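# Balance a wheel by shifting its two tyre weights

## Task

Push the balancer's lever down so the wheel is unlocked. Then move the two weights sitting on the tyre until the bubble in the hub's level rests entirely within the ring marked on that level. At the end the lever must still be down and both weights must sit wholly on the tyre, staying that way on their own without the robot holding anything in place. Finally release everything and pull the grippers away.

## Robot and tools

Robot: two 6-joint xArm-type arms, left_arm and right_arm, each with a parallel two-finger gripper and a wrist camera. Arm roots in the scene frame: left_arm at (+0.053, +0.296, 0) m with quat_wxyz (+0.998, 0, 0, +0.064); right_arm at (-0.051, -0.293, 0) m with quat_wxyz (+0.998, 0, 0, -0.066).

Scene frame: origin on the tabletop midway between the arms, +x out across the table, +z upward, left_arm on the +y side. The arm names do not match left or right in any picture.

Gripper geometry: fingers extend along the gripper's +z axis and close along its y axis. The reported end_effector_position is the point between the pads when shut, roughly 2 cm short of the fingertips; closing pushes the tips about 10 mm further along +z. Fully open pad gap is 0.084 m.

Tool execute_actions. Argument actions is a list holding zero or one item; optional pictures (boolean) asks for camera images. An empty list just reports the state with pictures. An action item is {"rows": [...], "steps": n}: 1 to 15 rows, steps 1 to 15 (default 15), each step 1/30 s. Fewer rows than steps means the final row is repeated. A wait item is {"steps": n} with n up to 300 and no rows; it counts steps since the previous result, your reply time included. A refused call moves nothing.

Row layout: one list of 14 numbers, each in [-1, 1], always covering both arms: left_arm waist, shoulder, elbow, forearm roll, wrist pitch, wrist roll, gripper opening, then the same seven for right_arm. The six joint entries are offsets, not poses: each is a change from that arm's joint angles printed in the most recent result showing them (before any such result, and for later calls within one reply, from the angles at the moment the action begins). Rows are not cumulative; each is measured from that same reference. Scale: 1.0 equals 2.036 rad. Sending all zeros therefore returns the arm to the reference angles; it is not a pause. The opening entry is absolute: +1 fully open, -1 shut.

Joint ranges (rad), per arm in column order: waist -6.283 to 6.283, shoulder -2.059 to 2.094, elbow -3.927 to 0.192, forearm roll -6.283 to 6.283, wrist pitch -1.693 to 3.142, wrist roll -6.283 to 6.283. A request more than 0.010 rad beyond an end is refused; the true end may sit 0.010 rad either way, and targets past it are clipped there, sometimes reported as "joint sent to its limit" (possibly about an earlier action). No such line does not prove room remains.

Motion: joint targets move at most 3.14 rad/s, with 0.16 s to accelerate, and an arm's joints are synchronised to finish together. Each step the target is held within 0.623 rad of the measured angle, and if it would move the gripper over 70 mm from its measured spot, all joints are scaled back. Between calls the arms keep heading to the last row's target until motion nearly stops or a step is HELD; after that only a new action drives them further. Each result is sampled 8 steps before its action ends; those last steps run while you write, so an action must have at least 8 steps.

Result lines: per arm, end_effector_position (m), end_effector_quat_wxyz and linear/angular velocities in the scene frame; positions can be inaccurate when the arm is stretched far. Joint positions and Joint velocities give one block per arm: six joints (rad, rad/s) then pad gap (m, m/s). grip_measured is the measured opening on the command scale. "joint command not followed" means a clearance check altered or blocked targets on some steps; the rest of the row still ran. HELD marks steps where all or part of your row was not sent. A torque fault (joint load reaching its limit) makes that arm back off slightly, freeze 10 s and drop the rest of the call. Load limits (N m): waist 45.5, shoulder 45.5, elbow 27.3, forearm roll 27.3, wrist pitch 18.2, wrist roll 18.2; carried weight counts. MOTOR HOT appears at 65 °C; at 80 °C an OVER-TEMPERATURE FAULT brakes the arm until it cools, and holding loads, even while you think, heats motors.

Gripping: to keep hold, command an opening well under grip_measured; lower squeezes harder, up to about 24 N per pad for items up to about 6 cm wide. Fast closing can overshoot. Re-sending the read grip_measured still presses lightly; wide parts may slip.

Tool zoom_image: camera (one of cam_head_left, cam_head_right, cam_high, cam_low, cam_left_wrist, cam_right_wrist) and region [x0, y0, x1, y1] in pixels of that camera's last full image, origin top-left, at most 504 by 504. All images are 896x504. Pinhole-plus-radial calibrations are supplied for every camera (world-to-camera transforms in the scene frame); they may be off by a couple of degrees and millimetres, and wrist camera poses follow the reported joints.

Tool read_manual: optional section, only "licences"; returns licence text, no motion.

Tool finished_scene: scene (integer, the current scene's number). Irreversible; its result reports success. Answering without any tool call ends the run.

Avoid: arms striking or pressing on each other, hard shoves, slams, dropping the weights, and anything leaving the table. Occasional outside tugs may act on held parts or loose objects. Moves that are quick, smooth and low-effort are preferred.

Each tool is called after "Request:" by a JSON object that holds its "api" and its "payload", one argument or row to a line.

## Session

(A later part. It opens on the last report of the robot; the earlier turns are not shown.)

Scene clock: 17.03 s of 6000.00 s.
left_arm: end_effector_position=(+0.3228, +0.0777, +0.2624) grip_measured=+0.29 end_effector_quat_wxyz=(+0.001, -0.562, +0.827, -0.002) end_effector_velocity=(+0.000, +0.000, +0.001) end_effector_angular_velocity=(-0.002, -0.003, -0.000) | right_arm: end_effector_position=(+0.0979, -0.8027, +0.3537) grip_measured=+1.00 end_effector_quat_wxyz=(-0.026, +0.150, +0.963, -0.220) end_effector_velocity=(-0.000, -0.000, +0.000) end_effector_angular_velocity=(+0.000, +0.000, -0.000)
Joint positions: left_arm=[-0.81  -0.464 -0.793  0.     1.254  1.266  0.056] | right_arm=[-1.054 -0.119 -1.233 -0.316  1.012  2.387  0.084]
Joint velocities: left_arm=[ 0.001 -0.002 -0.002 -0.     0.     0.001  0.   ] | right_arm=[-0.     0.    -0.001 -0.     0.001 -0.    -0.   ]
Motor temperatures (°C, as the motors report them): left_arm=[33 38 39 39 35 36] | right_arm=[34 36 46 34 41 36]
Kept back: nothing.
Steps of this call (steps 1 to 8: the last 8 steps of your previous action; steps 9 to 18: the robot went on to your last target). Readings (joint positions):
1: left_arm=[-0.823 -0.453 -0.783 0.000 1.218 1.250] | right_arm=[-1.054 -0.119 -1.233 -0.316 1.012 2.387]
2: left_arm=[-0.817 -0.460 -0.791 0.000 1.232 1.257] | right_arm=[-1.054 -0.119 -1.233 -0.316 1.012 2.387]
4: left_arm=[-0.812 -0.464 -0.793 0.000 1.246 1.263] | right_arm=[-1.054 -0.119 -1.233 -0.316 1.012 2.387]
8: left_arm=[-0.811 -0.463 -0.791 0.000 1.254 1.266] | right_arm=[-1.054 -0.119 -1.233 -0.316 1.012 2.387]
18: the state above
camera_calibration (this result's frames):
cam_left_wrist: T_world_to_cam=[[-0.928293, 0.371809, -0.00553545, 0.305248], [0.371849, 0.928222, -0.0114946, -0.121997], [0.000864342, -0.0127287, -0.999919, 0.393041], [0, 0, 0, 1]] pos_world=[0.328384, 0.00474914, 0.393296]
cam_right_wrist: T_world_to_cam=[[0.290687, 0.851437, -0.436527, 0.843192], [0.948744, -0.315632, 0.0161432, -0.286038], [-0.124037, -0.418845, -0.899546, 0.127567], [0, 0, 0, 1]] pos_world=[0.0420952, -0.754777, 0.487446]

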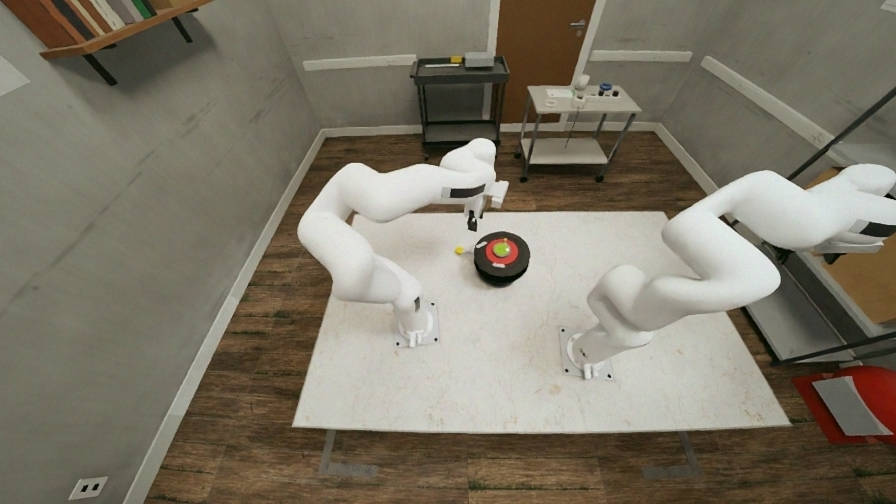

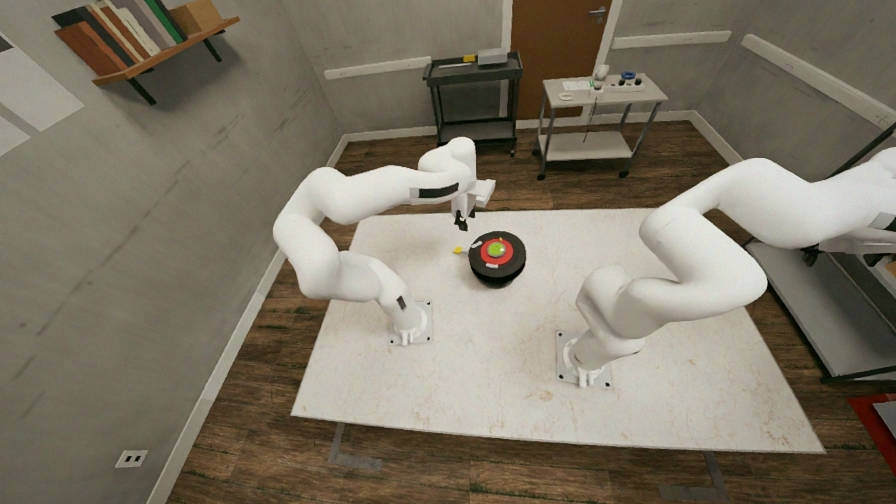

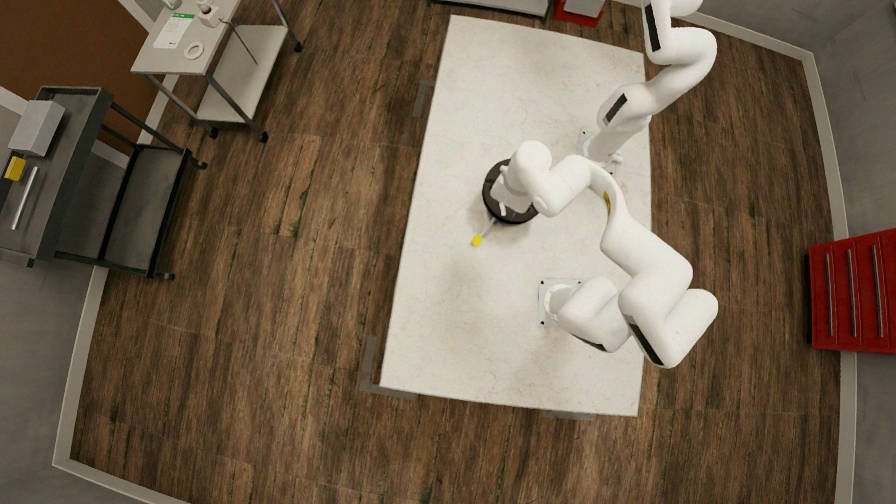

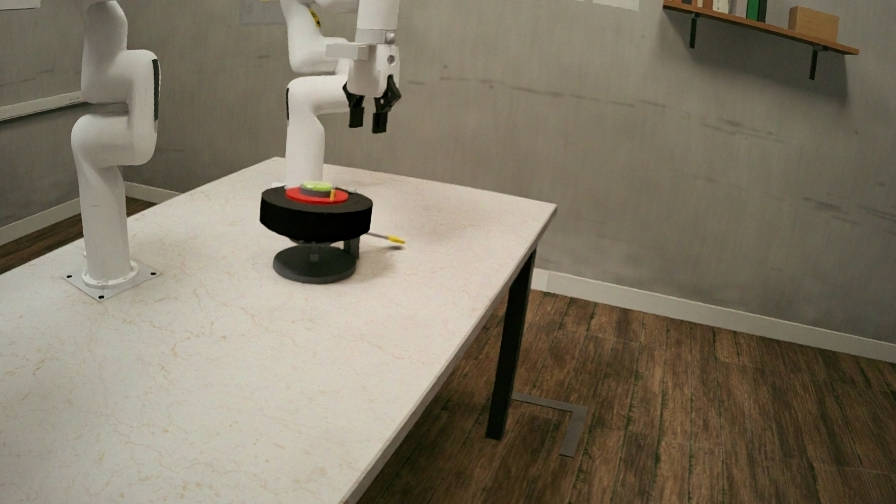

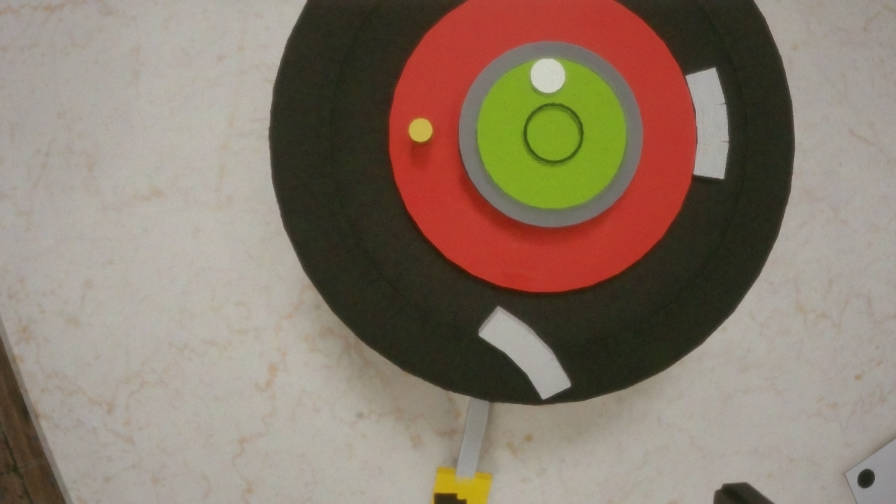

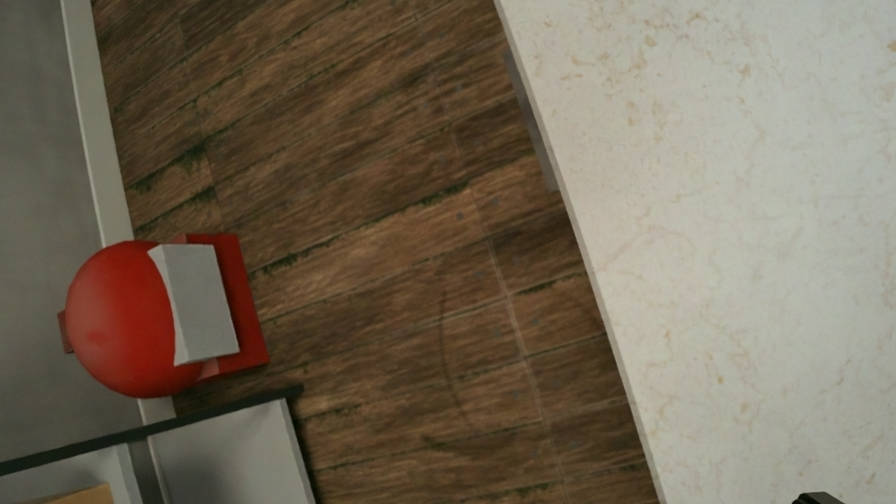

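Request:
{"api": "execute_actions", "payload": {
  "actions": [
    {"rows":[[0,0,0,0,0,-0.3,0.35,0,0,0,0,0,0,1]],"steps":12}
  ]
}}

Request:
{"api": "execute_actions", "payload": {
  "actions": [
    {"rows":[[-0.0417,0.0535,0.058,0,-0.11,-0.89,0.35,0,0,0,0,0,0,1]],"steps":15}
  ]
}}

Request:
{"api": "execute_actions", "payload": {
  "actions": [
    {"steps":35}
  ],
  "pictures": true
}}

Scene clock: 19.17 s of 6000.00 s.
left_arm: end_effector_position=(+0.3228, +0.0777, +0.2626) grip_measured=+0.34 end_effector_quat_wxyz=(+0.001, -0.584, +0.812, -0.002) end_effector_velocity=(-0.001, -0.000, -0.000) end_effector_angular_velocity=(-0.003, +0.003, +1.218) | right_arm: end_effector_position=(+0.0979, -0.8027, +0.3537) grip_measured=+1.00 end_effector_quat_wxyz=(-0.026, +0.150, +0.963, -0.220) end_effector_velocity=(+0.000, +0.000, -0.000) end_effector_angular_velocity=(+0.002, +0.001, +0.000)
Joint positions: left_arm=[-0.81  -0.465 -0.794  0.     1.255  1.213  0.058] | right_arm=[-1.054 -0.119 -1.233 -0.316  1.012  2.387  0.084]
Joint velocities: left_arm=[-0.002 -0.     0.    -0.     0.    -1.22   0.003] | right_arm=[ 0.001  0.     0.    -0.     0.002  0.     0.   ]
Motor temperatures (°C, as the motors report them): left_arm=[33 38 39 39 35 36] | right_arm=[34 36 46 34 41 36]
Steps of this call (steps 1 to 15: the robot went on to your last target; steps 16 to 60: nothing new was sent; steps 61 to 64: the first 4 steps of this action). Readings (joint positions):
61: left_arm=[-0.810 -0.465 -0.794 0.000 1.255 1.266] | right_arm=[-1.054 -0.119 -1.233 -0.316 1.012 2.387]
62: left_arm=[-0.810 -0.465 -0.794 0.000 1.255 1.261] | right_arm=[-1.054 -0.119 -1.233 -0.316 1.012 2.387]
64: the state above

Scene clock: 19.67 s of 6000.00 s.
left_arm: end_effector_position=(+0.3214, +0.0628, +0.2339) grip_measured=+0.34 end_effector_quat_wxyz=(+0.000, +0.848, -0.530, +0.003) end_effector_velocity=(-0.052, -0.113, -0.310) end_effector_angular_velocity=(+0.069, +0.103, +2.340) | right_arm: end_effector_position=(+0.0979, -0.8027, +0.3537) grip_measured=+1.00 end_effector_quat_wxyz=(-0.026, +0.150, +0.963, -0.220) end_effector_velocity=(-0.000, +0.000, -0.000) end_effector_angular_velocity=(+0.001, -0.000, -0.001)
Joint positions: left_arm=[-0.845 -0.42  -0.746  0.     1.16   0.399  0.059] | right_arm=[-1.054 -0.119 -1.233 -0.316  1.012  2.387  0.084]
Joint velocities: left_arm=[-0.335  0.453  0.507 -0.001 -0.836 -2.675 -0.   ] | right_arm=[-0.     0.    -0.001  0.001  0.002 -0.     0.   ]
Motor temperatures (°C, as the motors report them): left_arm=[33 38 39 39 35 36] | right_arm=[34 36 46 34 41 36]
Steps of this call (steps 1 to 8: the last 8 steps of your previous action; steps 9 to 15: the first 7 steps of this action, its rows measured from where the robot was after step 8). Readings (joint positions):
8: left_arm=[-0.810 -0.464 -0.794 0.000 1.254 0.700] | right_arm=[-1.054 -0.119 -1.233 -0.316 1.012 2.387]
9: left_arm=[-0.810 -0.464 -0.793 0.000 1.254 0.682] | right_arm=[-1.054 -0.119 -1.233 -0.316 1.012 2.387]
10: left_arm=[-0.810 -0.464 -0.793 0.000 1.253 0.667] | right_arm=[-1.054 -0.119 -1.233 -0.316 1.012 2.387]
12: left_arm=[-0.817 -0.456 -0.785 0.000 1.234 0.609] | right_arm=[-1.054 -0.119 -1.233 -0.316 1.012 2.387]
15: the state above

Scene clock: 20.83 s of 6000.00 s.
left_arm: end_effector_position=(+0.3133, +0.0461, +0.1913) grip_measured=+0.34 end_effector_quat_wxyz=(+0.000, +0.985, +0.172, +0.000) end_effector_velocity=(-0.000, -0.000, -0.001) end_effector_angular_velocity=(+0.001, +0.001, -0.000) | right_arm: end_effector_position=(+0.0979, -0.8027, +0.3537) grip_measured=+1.00 end_effector_quat_wxyz=(-0.026, +0.150, +0.963, -0.220) end_effector_velocity=(+0.000, -0.000, -0.000) end_effector_angular_velocity=(-0.001, -0.002, +0.000)
Joint positions: left_arm=[-0.895 -0.355 -0.675  0.     1.031 -1.112  0.059] | right_arm=[-1.054 -0.119 -1.233 -0.316  1.012  2.387  0.084]
Joint velocities: left_arm=[-0.001  0.001  0.     0.    -0.    -0.001  0.   ] | right_arm=[-0.    -0.     0.001  0.001 -0.002  0.    -0.   ]
Motor temperatures (°C, as the motors report them): left_arm=[33 38 39 39 35 36] | right_arm=[34 36 46 34 41 36]
Kept back: nothing.
Steps of this call (steps 1 to 8: the last 8 steps of your previous action; steps 9 to 35: the robot went on to your last target). Readings (joint positions):
1: left_arm=[-0.856 -0.405 -0.729 0.000 1.133 0.306] | right_arm=[-1.054 -0.119 -1.233 -0.316 1.012 2.387]
2: left_arm=[-0.866 -0.392 -0.714 0.000 1.109 0.209] | right_arm=[-1.054 -0.119 -1.233 -0.316 1.012 2.387]
4: left_arm=[-0.881 -0.372 -0.692 0.000 1.072 0.011] | right_arm=[-1.054 -0.119 -1.233 -0.316 1.012 2.387]
8: left_arm=[-0.892 -0.359 -0.680 0.000 1.040 -0.381] | right_arm=[-1.054 -0.119 -1.233 -0.316 1.012 2.387]
35: the state above
camera_calibration (this result's frames):
cam_left_wrist: T_world_to_cam=[[0.334561, -0.942372, -0.00198936, -0.0279718], [-0.942326, -0.334521, -0.0108464, 0.379843], [0.00955582, 0.00550339, -0.999939, 0.317989], [0, 0, 0, 1]] pos_world=[0.364255, 0.0989556, 0.322034]
cam_right_wrist: T_world_to_cam=[[0.290687, 0.851437, -0.436527, 0.843192], [0.948744, -0.315632, 0.0161431, -0.286038], [-0.124037, -0.418845, -0.899546, 0.127567], [0, 0, 0, 1]] pos_world=[0.0420952, -0.754777, 0.487446]

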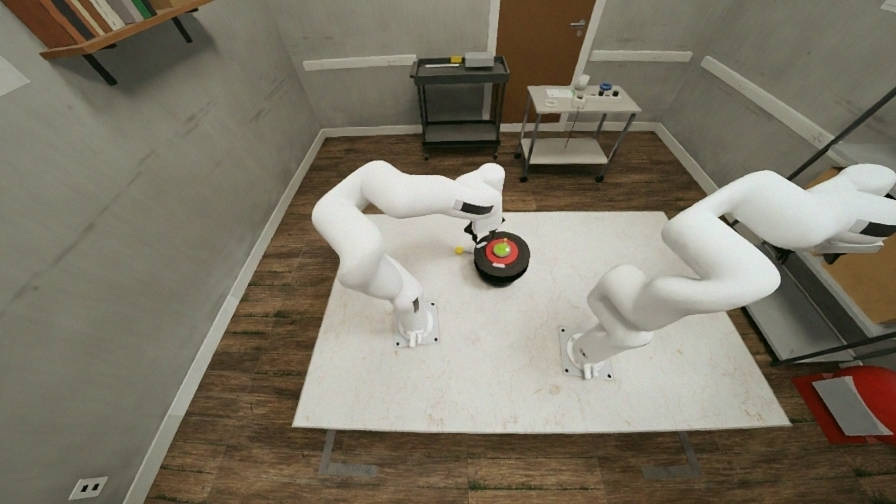

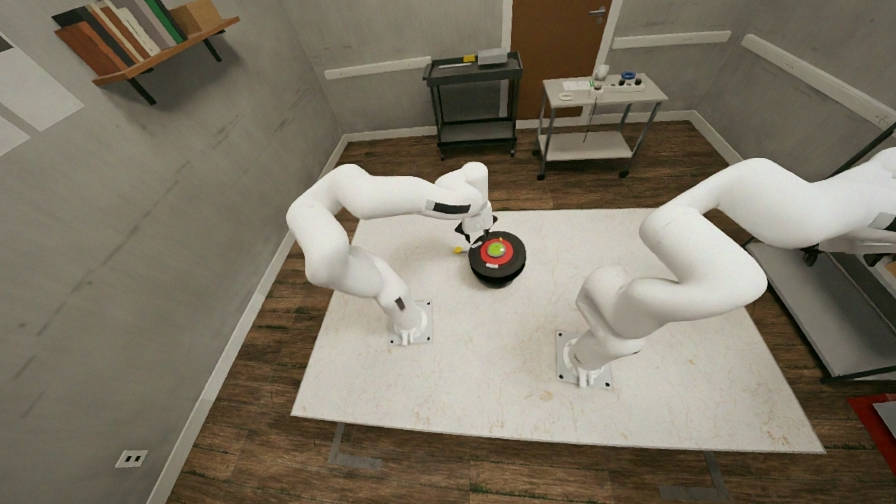

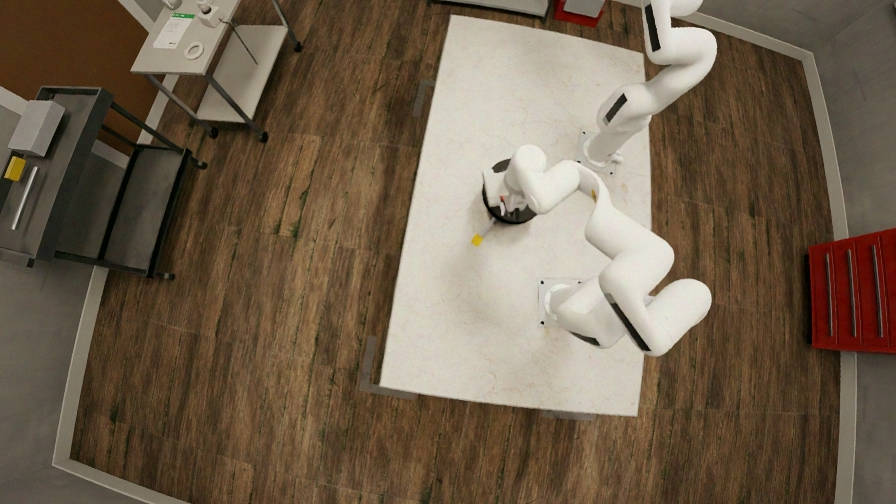

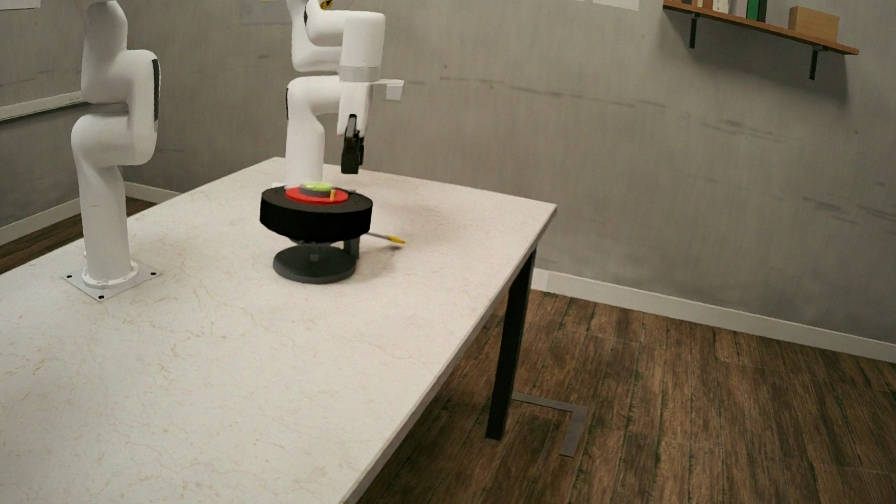

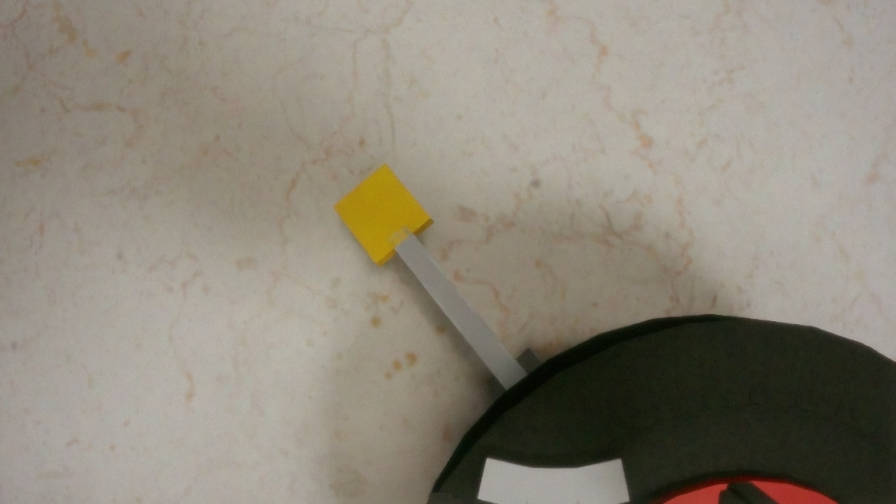

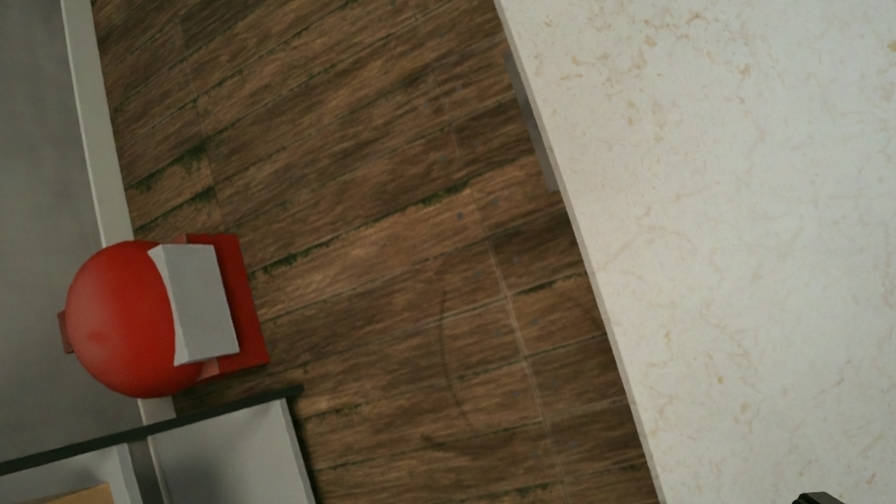

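Request:
{"api": "execute_actions", "payload": {
  "actions": [
    {"rows":[[0.003,0,0.005,0,-0.005,0.003,0.18,0,0,0,0,0,0,1],[0.0059,0.002,0.01,0,-0.012,0.0059,0.18,0,0,0,0,0,0,1],[0.0059,0.007,0.0155,0,-0.023,0.0059,0.18,0,0,0,0,0,0,1],[0.0059,0.011,0.02,0,-0.0315,0.0059,0.18,0,0,0,0,0,0,1],[0.0059,0.015,0.025,0,-0.0405,0.0059,0.18,0,0,0,0,0,0,1],[0.0059,0.018,0.0285,0,-0.047,0.0059,0.18,0,0,0,0,0,0,1],[0.0059,0.0205,0.0315,0,-0.0525,0.0059,0.18,0,0,0,0,0,0,1],[0.0059,0.0225,0.0338,0,-0.0568,0.0059,0.18,0,0,0,0,0,0,1],[0.0059,0.024,0.0355,0,-0.06,0.0059,0.18,0,0,0,0,0,0,1],[0.0059,0.0252,0.037,0,-0.0627,0.0059,0.18,0,0,0,0,0,0,1],[0.0059,0.0262,0.0381,0,-0.0648,0.0059,0.18,0,0,0,0,0,0,1],[0.0059,0.0272,0.0392,0,-0.0669,0.0059,0.18,0,0,0,0,0,0,1],[0.0059,0.0281,0.0403,0,-0.069,0.0059,0.18,0,0,0,0,0,0,1]],"steps":15}
  ]
}}

Request:
{"api": "execute_actions", "payload": {
  "actions": [
    {"steps":20}
  ],
  "pictures": true
}}

Scene clock: 21.77 s of 6000.00 s.
left_arm: end_effector_position=(+0.3155, +0.0494, +0.1739) grip_measured=+0.17 end_effector_quat_wxyz=(+0.001, +0.985, +0.172, +0.001) end_effector_velocity=(-0.006, +0.015, -0.158) end_effector_angular_velocity=(+0.033, +0.035, -0.002) | right_arm: end_effector_position=(+0.0979, -0.8027, +0.3537) grip_measured=+1.00 end_effector_quat_wxyz=(-0.026, +0.150, +0.963, -0.220) end_effector_velocity=(-0.000, +0.000, -0.001) end_effector_angular_velocity=(+0.002, -0.001, -0.001)
Joint positions: left_arm=[-0.884 -0.336 -0.639  0.     0.973 -1.101  0.051] | right_arm=[-1.054 -0.119 -1.233 -0.316  1.012  2.387  0.084]
Joint velocities: left_arm=[ 0.019  0.215  0.285  0.    -0.453  0.021 -0.001] | right_arm=[-0.    -0.001  0.002  0.001  0.     0.    -0.   ]
Motor temperatures (°C, as the motors report them): left_arm=[33 38 39 39 35 36] | right_arm=[34 36 46 34 41 36]
Steps of this call (steps 1 to 15: the robot went on to your last target; steps 16 to 21: nothing new was sent; steps 22 to 28: the first 7 steps of this action). Readings (joint positions):
22: left_arm=[-0.895 -0.355 -0.675 0.000 1.030 -1.112] | right_arm=[-1.054 -0.119 -1.233 -0.316 1.012 2.387]
23: left_arm=[-0.894 -0.356 -0.674 0.000 1.028 -1.110] | right_arm=[-1.054 -0.119 -1.233 -0.316 1.012 2.387]
25: left_arm=[-0.889 -0.353 -0.665 0.000 1.015 -1.105] | right_arm=[-1.054 -0.119 -1.233 -0.316 1.012 2.387]
28: the state above

Scene clock: 22.43 s of 6000.00 s.
left_arm: end_effector_position=(+0.3165, +0.0491, +0.1509) grip_measured=+0.17 end_effector_quat_wxyz=(+0.003, +0.985, +0.172, +0.003) end_effector_velocity=(-0.002, +0.001, -0.002) end_effector_angular_velocity=(+0.004, +0.004, -0.000) | right_arm: end_effector_position=(+0.0979, -0.8027, +0.3537) grip_measured=+1.00 end_effector_quat_wxyz=(-0.026, +0.150, +0.963, -0.220) end_effector_velocity=(+0.000, +0.000, -0.000) end_effector_angular_velocity=(+0.000, +0.000, +0.000)
Joint positions: left_arm=[-0.883 -0.301 -0.597  0.     0.89  -1.1    0.051] | right_arm=[-1.054 -0.119 -1.233 -0.316  1.012  2.387  0.084]
Joint velocities: left_arm=[-0.001  0.002  0.004  0.    -0.    -0.001  0.   ] | right_arm=[ 0.    -0.     0.001 -0.    -0.001  0.     0.   ]
Motor temperatures (°C, as the motors report them): left_arm=[33 38 39 39 35 36] | right_arm=[34 36 46 34 41 36]
Kept back: nothing.
Steps of this call (steps 1 to 8: the last 8 steps of your previous action; steps 9 to 20: the robot went on to your last target). Readings (joint positions):
1: left_arm=[-0.883 -0.329 -0.630 0.000 0.958 -1.100] | right_arm=[-1.054 -0.119 -1.233 -0.316 1.012 2.387]
2: left_arm=[-0.883 -0.322 -0.621 0.000 0.945 -1.100] | right_arm=[-1.054 -0.119 -1.233 -0.316 1.012 2.387]
4: left_arm=[-0.883 -0.312 -0.609 0.000 0.923 -1.100] | right_arm=[-1.054 -0.119 -1.233 -0.316 1.012 2.387]
8: left_arm=[-0.883 -0.303 -0.601 0.000 0.897 -1.100] | right_arm=[-1.054 -0.119 -1.233 -0.316 1.012 2.387]
20: the state above
camera_calibration (this result's frames):
cam_left_wrist: T_world_to_cam=[[0.334755, -0.942291, 0.00525418, -0.0274531], [-0.942177, -0.334796, -0.0146154, 0.384043], [0.015531, -0.0000578127, -0.999879, 0.275971], [0, 0, 0, 1]] pos_world=[0.366741, 0.102723, 0.281695]
cam_right_wrist: T_world_to_cam=[[0.290687, 0.851437, -0.436527, 0.843192], [0.948744, -0.315632, 0.016143, -0.286038], [-0.124037, -0.418845, -0.899546, 0.127567], [0, 0, 0, 1]] pos_world=[0.0420951, -0.754777, 0.487446]

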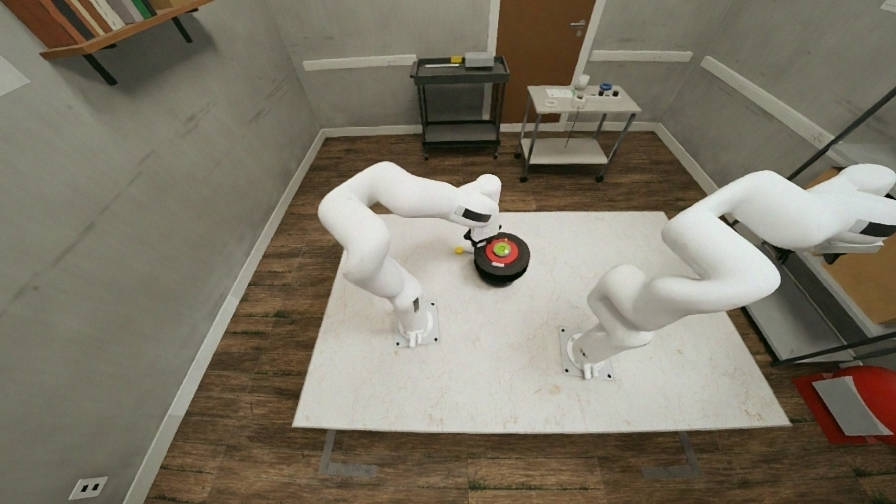

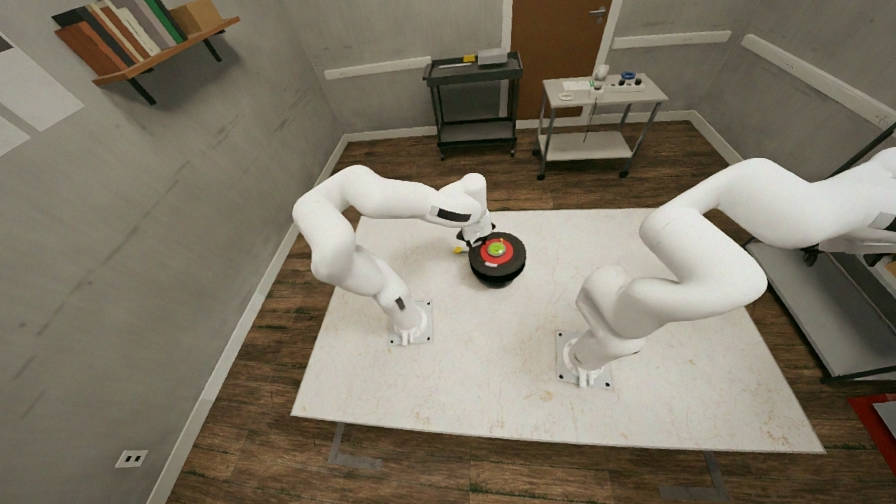

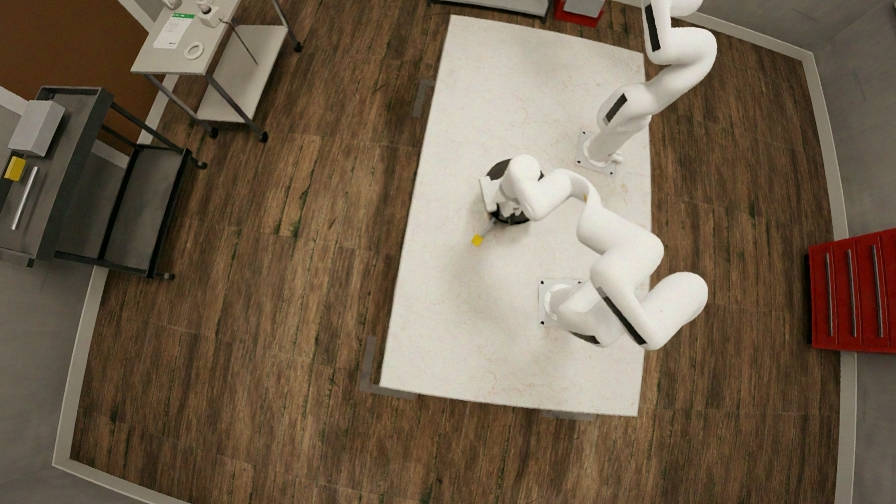

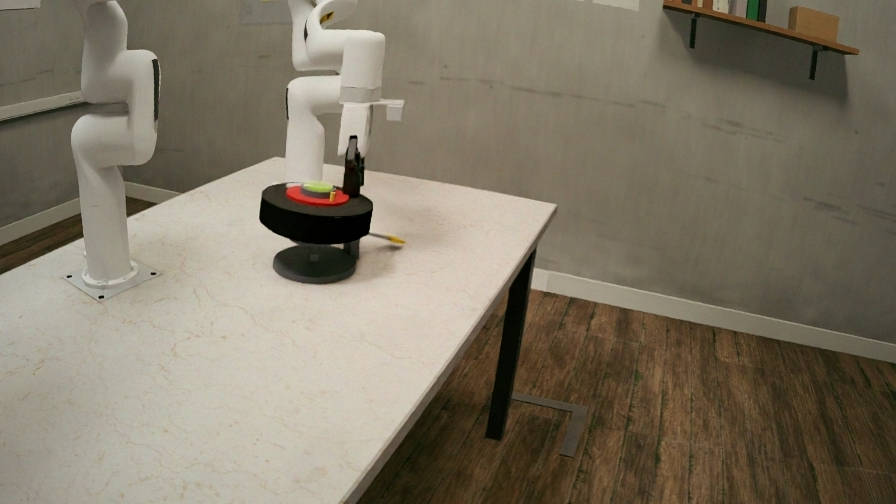

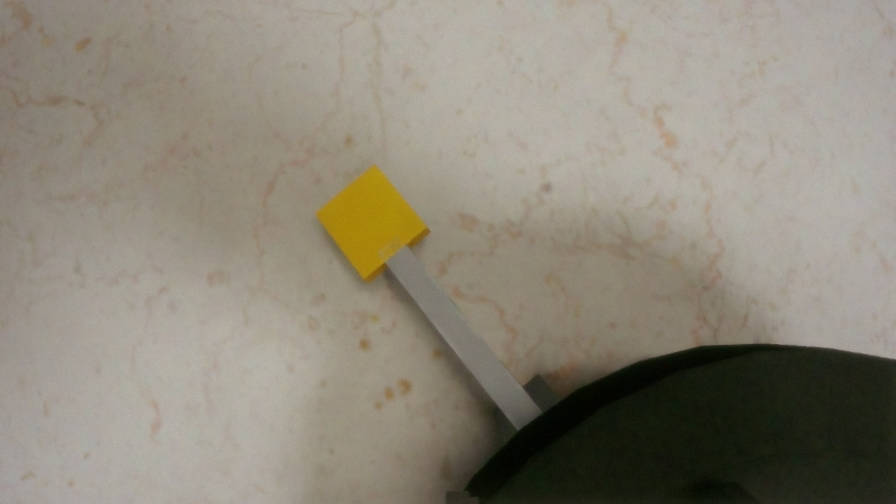

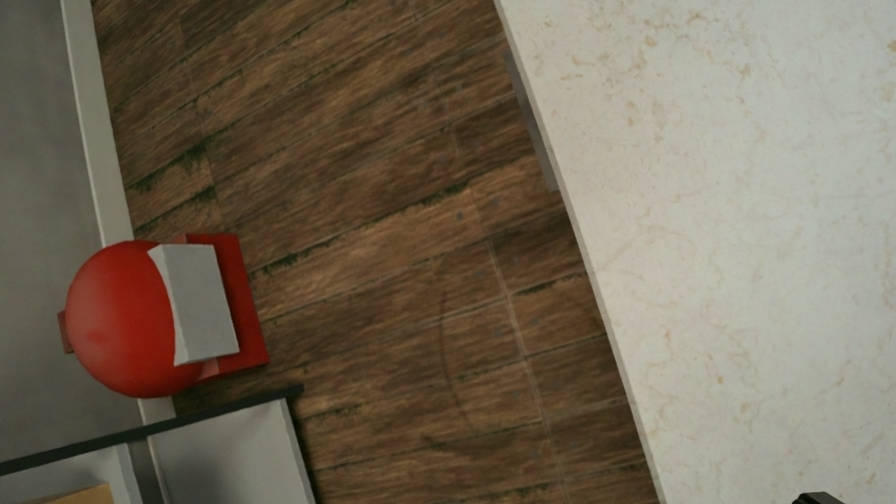

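Request:
{"api": "execute_actions", "payload": {
  "actions": [
    {"rows":[[0,0,0,0,0,0,0.14,0,0,0,0,0,0,1],[0,0,0,0,0,0,0.1,0,0,0,0,0,0,1],[0,0,0,0,0,0,0.06,0,0,0,0,0,0,1],[0,0,0,0,0,0,0.02,0,0,0,0,0,0,1],[0,0,0,0,0,0,-0.02,0,0,0,0,0,0,1],[0,0,0,0,0,0,-0.05,0,0,0,0,0,0,1],[0,0,0,0,0,0,-0.08,0,0,0,0,0,0,1],[0,0,0,0,0,0,-0.11,0,0,0,0,0,0,1],[0,0,0,0,0,0,-0.15,0,0,0,0,0,0,1],[0,0,0,0,0,0,-0.22,0,0,0,0,0,0,1],[0,0,0,0,0,0,-0.32,0,0,0,0,0,0,1],[0,0,0,0,0,0,-0.45,0,0,0,0,0,0,1],[0,0,0,0,0,0,-0.6,0,0,0,0,0,0,1]],"steps":15}
  ]
}}

Request:
{"api": "execute_actions", "payload": {
  "actions": [
    {"rows":[[0,-0.0003,-0.0004,0,0.003,0,-0.6,0,0,0,0,0,0,1],[0,-0.0006,-0.0008,0,0.004,0,-0.6,0,0,0,0,0,0,1],[0,-0.001,-0.0012,0,0.005,0,-0.6,0,0,0,0,0,0,1],[0,-0.0014,-0.0017,0,0.006,0,-0.6,0,0,0,0,0,0,1],[0,-0.0018,-0.0021,0,0.007,0,-0.6,0,0,0,0,0,0,1],[0,-0.0022,-0.0026,0,0.008,0,-0.6,0,0,0,0,0,0,1],[0,-0.0027,-0.0031,0,0.009,0,-0.6,0,0,0,0,0,0,1],[0,-0.0032,-0.0037,0,0.01,0,-0.6,0,0,0,0,0,0,1],[0,-0.004,-0.0046,0,0.012,0,-0.6,0,0,0,0,0,0,1],[0,-0.005,-0.006,0,0.0145,0,-0.6,0,0,0,0,0,0,1],[0,-0.007,-0.008,0,0.0185,0,-0.6,0,0,0,0,0,0,1],[0,-0.009,-0.0105,0,0.023,0,-0.6,0,0,0,0,0,0,1],[0,-0.012,-0.014,0,0.0295,0,-0.6,0,0,0,0,0,0,1],[0,-0.016,-0.019,0,0.0385,0,-0.6,0,0,0,0,0,0,1],[0,-0.03,-0.037,0,0.0705,0,-0.6,0,0,0,0,0,0,1]],"steps":15}
  ]
}}

Request:
{"api": "execute_actions", "payload": {
  "actions": [
    {"steps":22}
  ]
}}

Request:
{"api": "execute_actions", "payload": {
  "actions": [
    {"rows":[[0,0,0,0,0,1,-0.6,0,0,0,0,0,0,1]],"steps":15}
  ]
}}

Request:
{"api": "execute_actions", "payload": {
  "actions": [
    {"steps":45}
  ],
  "pictures": true
}}

Scene clock: 24.03 s of 6000.00 s.
left_arm: end_effector_position=(+0.3173, +0.0470, +0.1520) grip_measured=-0.04 end_effector_quat_wxyz=(+0.006, +0.985, +0.171, +0.004) end_effector_velocity=(+0.003, +0.000, +0.005) end_effector_angular_velocity=(-0.003, -0.009, -0.000) | right_arm: end_effector_position=(+0.0979, -0.8027, +0.3537) grip_measured=+1.00 end_effector_quat_wxyz=(-0.026, +0.150, +0.963, -0.220) end_effector_velocity=(+0.000, -0.000, +0.000) end_effector_angular_velocity=(-0.002, -0.001, +0.001)
Joint positions: left_arm=[-0.885 -0.299 -0.601 -0.001  0.887 -1.1    0.042] | right_arm=[-1.054 -0.119 -1.233 -0.316  1.012  2.387  0.084]
Joint velocities: left_arm=[ 0.003 -0.01  -0.006  0.005  0.007  0.    -0.042] | right_arm=[-0.    -0.001  0.001 -0.    -0.001 -0.     0.   ]
Motor temperatures (°C, as the motors report them): left_arm=[33 38 39 39 35 36] | right_arm=[34 36 47 34 41 36]
Steps of this call (steps 1 to 15: the robot went on to your last target; steps 16 to 41: nothing new was sent; steps 42 to 48: the first 7 steps of this action). Readings (joint positions):
42: left_arm=[-0.883 -0.298 -0.599 0.000 0.890 -1.100] | right_arm=[-1.054 -0.119 -1.233 -0.316 1.012 2.387]
43: left_arm=[-0.883 -0.299 -0.599 -0.000 0.890 -1.100] | right_arm=[-1.054 -0.119 -1.233 -0.316 1.012 2.387]
45: left_arm=[-0.884 -0.299 -0.600 -0.001 0.888 -1.100] | right_arm=[-1.054 -0.119 -1.233 -0.316 1.012 2.387]
48: the state above

Scene clock: 24.53 s of 6000.00 s.
left_arm: end_effector_position=(+0.3151, +0.0509, +0.1510) grip_measured=-0.48 end_effector_quat_wxyz=(-0.001, +0.985, +0.172, -0.000) end_effector_velocity=(-0.005, +0.002, +0.010) end_effector_angular_velocity=(+0.011, +0.016, +0.002) | right_arm: end_effector_position=(+0.0979, -0.8027, +0.3537) grip_measured=+1.00 end_effector_quat_wxyz=(-0.026, +0.150, +0.963, -0.220) end_effector_velocity=(+0.000, -0.000, +0.001) end_effector_angular_velocity=(-0.002, -0.002, -0.000)
Joint positions: left_arm=[-0.882 -0.301 -0.6    0.001  0.903 -1.1    0.023] | right_arm=[-1.054 -0.119 -1.233 -0.316  1.012  2.387  0.084]
Joint velocities: left_arm=[-0.002 -0.021 -0.017 -0.004  0.058 -0.002 -0.042] | right_arm=[-0.    -0.001 -0.001  0.001 -0.001 -0.    -0.   ]
Motor temperatures (°C, as the motors report them): left_arm=[33 37 39 39 35 36] | right_arm=[34 36 47 34 41 36]
Steps of this call (steps 1 to 8: the last 8 steps of your previous action; steps 9 to 15: the first 7 steps of this action, its rows measured from where the robot was after step 8). Readings (joint positions):
8: left_arm=[-0.882 -0.299 -0.598 0.001 0.890 -1.100] | right_arm=[-1.054 -0.119 -1.233 -0.316 1.012 2.387]
9: left_arm=[-0.882 -0.300 -0.598 0.001 0.890 -1.100] | right_arm=[-1.054 -0.119 -1.233 -0.316 1.012 2.387]
10: left_arm=[-0.882 -0.300 -0.598 0.001 0.891 -1.100] | right_arm=[-1.054 -0.119 -1.233 -0.316 1.012 2.387]
12: left_arm=[-0.882 -0.300 -0.599 0.001 0.896 -1.100] | right_arm=[-1.054 -0.119 -1.233 -0.316 1.012 2.387]
15: the state above

Scene clock: 25.27 s of 6000.00 s.
left_arm: end_effector_position=(+0.3153, +0.0506, +0.1913) grip_measured=-0.62 end_effector_quat_wxyz=(-0.001, +0.985, +0.172, -0.000) end_effector_velocity=(+0.002, -0.003, +0.006) end_effector_angular_velocity=(-0.010, -0.010, -0.000) | right_arm: end_effector_position=(+0.0979, -0.8027, +0.3537) grip_measured=+1.00 end_effector_quat_wxyz=(-0.026, +0.150, +0.963, -0.220) end_effector_velocity=(+0.000, -0.000, +0.001) end_effector_angular_velocity=(-0.003, +0.001, +0.001)
Joint positions: left_arm=[-0.882 -0.36  -0.672  0.001  1.034 -1.1    0.017] | right_arm=[-1.054 -0.119 -1.233 -0.316  1.012  2.387  0.084]
Joint velocities: left_arm=[-0.001 -0.005 -0.01  -0.     0.    -0.001 -0.   ] | right_arm=[ 0.    -0.    -0.002 -0.002 -0.    -0.    -0.   ]
Motor temperatures (°C, as the motors report them): left_arm=[33 38 39 39 35 36] | right_arm=[34 36 47 34 41 36]
Kept back: nothing.
Steps of this call (steps 1 to 8: the last 8 steps of your previous action; steps 9 to 22: the robot went on to your last target). Readings (joint positions):
1: left_arm=[-0.882 -0.302 -0.600 0.001 0.905 -1.100] | right_arm=[-1.054 -0.119 -1.233 -0.316 1.012 2.387]
2: left_arm=[-0.882 -0.303 -0.601 0.001 0.907 -1.100] | right_arm=[-1.054 -0.119 -1.233 -0.316 1.012 2.387]
4: left_arm=[-0.882 -0.305 -0.603 0.001 0.913 -1.100] | right_arm=[-1.054 -0.119 -1.233 -0.316 1.012 2.387]
8: left_arm=[-0.882 -0.315 -0.612 0.001 0.942 -1.100] | right_arm=[-1.054 -0.119 -1.233 -0.316 1.012 2.387]
22: the state above

Scene clock: 25.50 s of 6000.00 s.
left_arm: end_effector_position=(+0.3155, +0.0505, +0.1916) grip_measured=-0.62 end_effector_quat_wxyz=(-0.001, +0.999, +0.043, -0.000) end_effector_velocity=(-0.001, +0.001, -0.002) end_effector_angular_velocity=(+0.003, +0.008, -2.656) | right_arm: end_effector_position=(+0.0979, -0.8027, +0.3537) grip_measured=+1.00 end_effector_quat_wxyz=(-0.026, +0.150, +0.963, -0.220) end_effector_velocity=(-0.000, -0.000, +0.000) end_effector_angular_velocity=(-0.000, -0.001, -0.001)
Joint positions: left_arm=[-0.882 -0.36  -0.673  0.001  1.034 -0.841  0.017] | right_arm=[-1.054 -0.119 -1.233 -0.316  1.012  2.387  0.084]
Joint velocities: left_arm=[0.    0.002 0.003 0.    0.    2.656 0.   ] | right_arm=[-0.     0.001 -0.001  0.     0.     0.    -0.   ]
Motor temperatures (°C, as the motors report them): left_arm=[33 38 39 39 35 36] | right_arm=[34 36 47 34 41 36]
Steps of this call (steps 1 to 7: the first 7 steps of this action). Readings (joint positions):
1: left_arm=[-0.882 -0.360 -0.673 0.001 1.034 -1.099] | right_arm=[-1.054 -0.119 -1.233 -0.316 1.012 2.387]
2: left_arm=[-0.882 -0.360 -0.673 0.001 1.034 -1.095] | right_arm=[-1.054 -0.119 -1.233 -0.316 1.012 2.387]
4: left_arm=[-0.882 -0.360 -0.673 0.001 1.034 -1.046] | right_arm=[-1.054 -0.119 -1.233 -0.316 1.012 2.387]
7: the state above

Scene clock: 27.00 s of 6000.00 s.
left_arm: end_effector_position=(+0.3153, +0.0506, +0.1913) grip_measured=-0.62 end_effector_quat_wxyz=(+0.000, -0.664, +0.748, +0.001) end_effector_velocity=(+0.000, -0.000, +0.001) end_effector_angular_velocity=(-0.002, -0.002, -0.002) | right_arm: end_effector_position=(+0.0979, -0.8027, +0.3537) grip_measured=+1.00 end_effector_quat_wxyz=(-0.026, +0.150, +0.963, -0.220) end_effector_velocity=(+0.000, -0.000, -0.000) end_effector_angular_velocity=(-0.001, -0.001, +0.001)
Joint positions: left_arm=[-0.882 -0.36  -0.672  0.001  1.034  0.936  0.017] | right_arm=[-1.054 -0.119 -1.233 -0.316  1.012  2.387  0.084]
Joint velocities: left_arm=[-0.    -0.002  0.    -0.    -0.     0.002  0.   ] | right_arm=[ 0.    -0.     0.     0.    -0.001 -0.     0.   ]
Motor temperatures (°C, as the motors report them): left_arm=[33 38 39 39 35 36] | right_arm=[34 36 47 34 41 36]
Kept back: nothing.
Steps of this call (steps 1 to 8: the last 8 steps of your previous action; steps 9 to 45: the robot went on to your last target). Readings (joint positions):
1: left_arm=[-0.882 -0.360 -0.673 0.001 1.034 -0.749] | right_arm=[-1.054 -0.119 -1.233 -0.316 1.012 2.387]
2: left_arm=[-0.882 -0.360 -0.673 0.001 1.034 -0.651] | right_arm=[-1.054 -0.119 -1.233 -0.316 1.012 2.387]
4: left_arm=[-0.882 -0.360 -0.672 0.001 1.034 -0.454] | right_arm=[-1.054 -0.119 -1.233 -0.316 1.012 2.387]
8: left_arm=[-0.882 -0.360 -0.672 0.001 1.034 -0.062] | right_arm=[-1.054 -0.119 -1.233 -0.316 1.012 2.387]
45: the state above
All arms were judged still, so your last target was given up. Only a new action makes them travel on or press farther. Fingers that are still opening or closing keep moving.
camera_calibration (this result's frames):
cam_left_wrist: T_world_to_cam=[[-0.992401, 0.123035, -0.00129444, 0.340012], [0.123042, 0.992362, -0.00889615, -0.0201837], [0.000190009, -0.00898783, -0.99996, 0.321647], [0, 0, 0, 1]] pos_world=[0.339851, -0.0189131, 0.321895]
cam_right_wrist: T_world_to_cam=[[0.290687, 0.851437, -0.436527, 0.843192], [0.948744, -0.315633, 0.0161429, -0.286038], [-0.124037, -0.418845, -0.899546, 0.127567], [0, 0, 0, 1]] pos_world=[0.042095, -0.754777, 0.487446]

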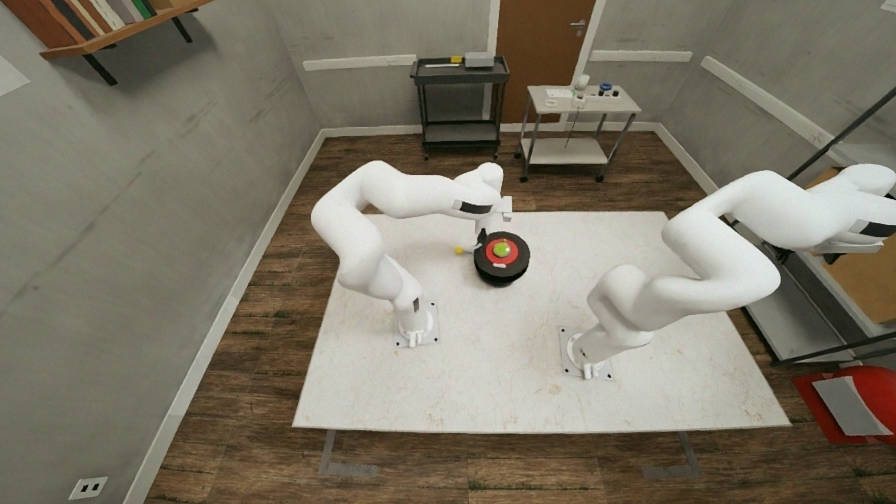

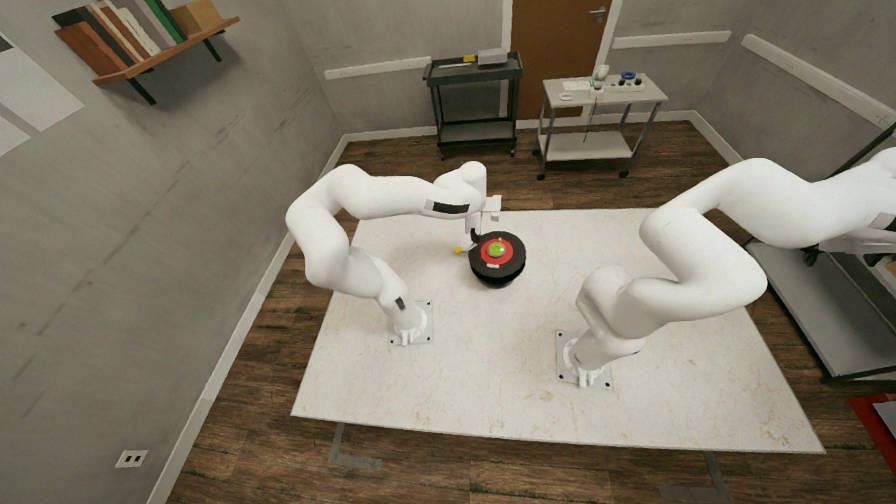

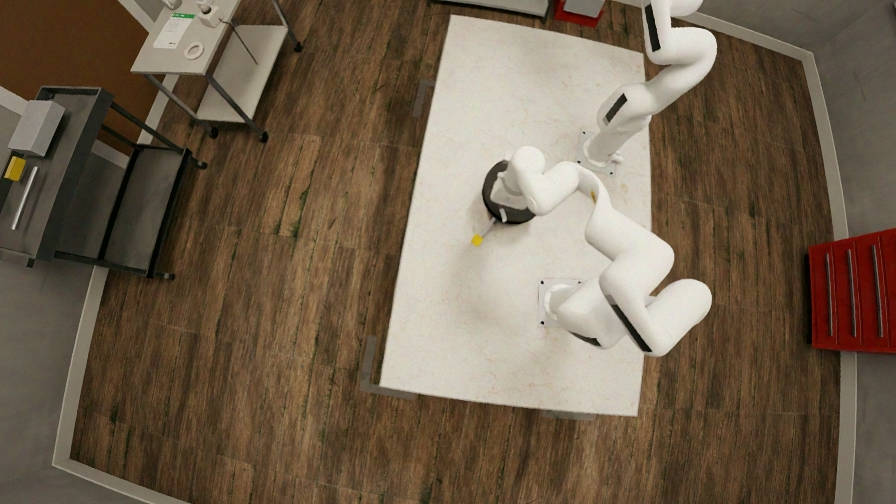

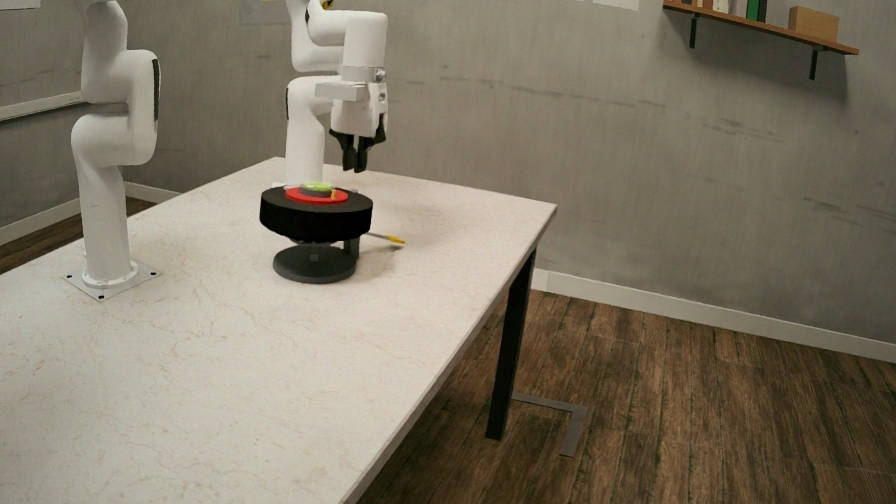

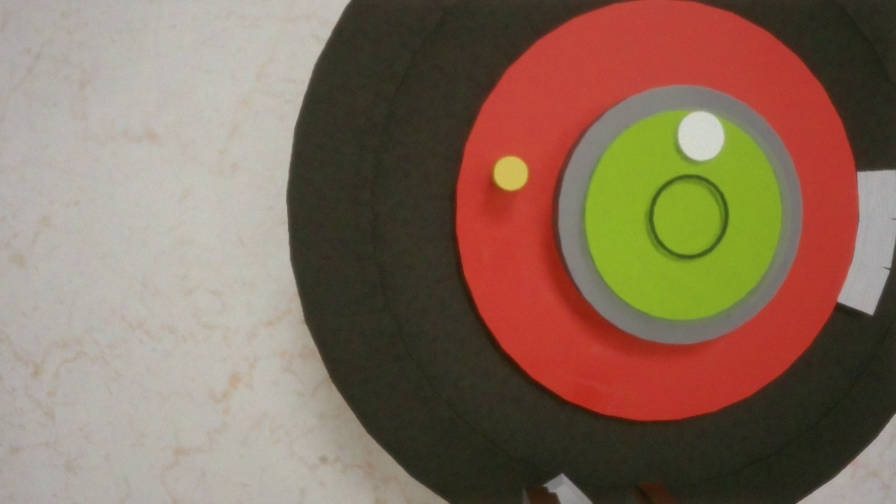

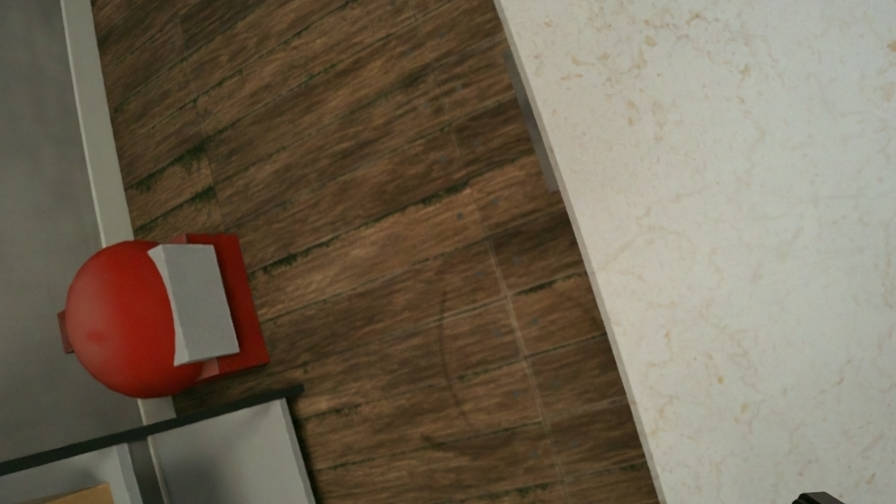

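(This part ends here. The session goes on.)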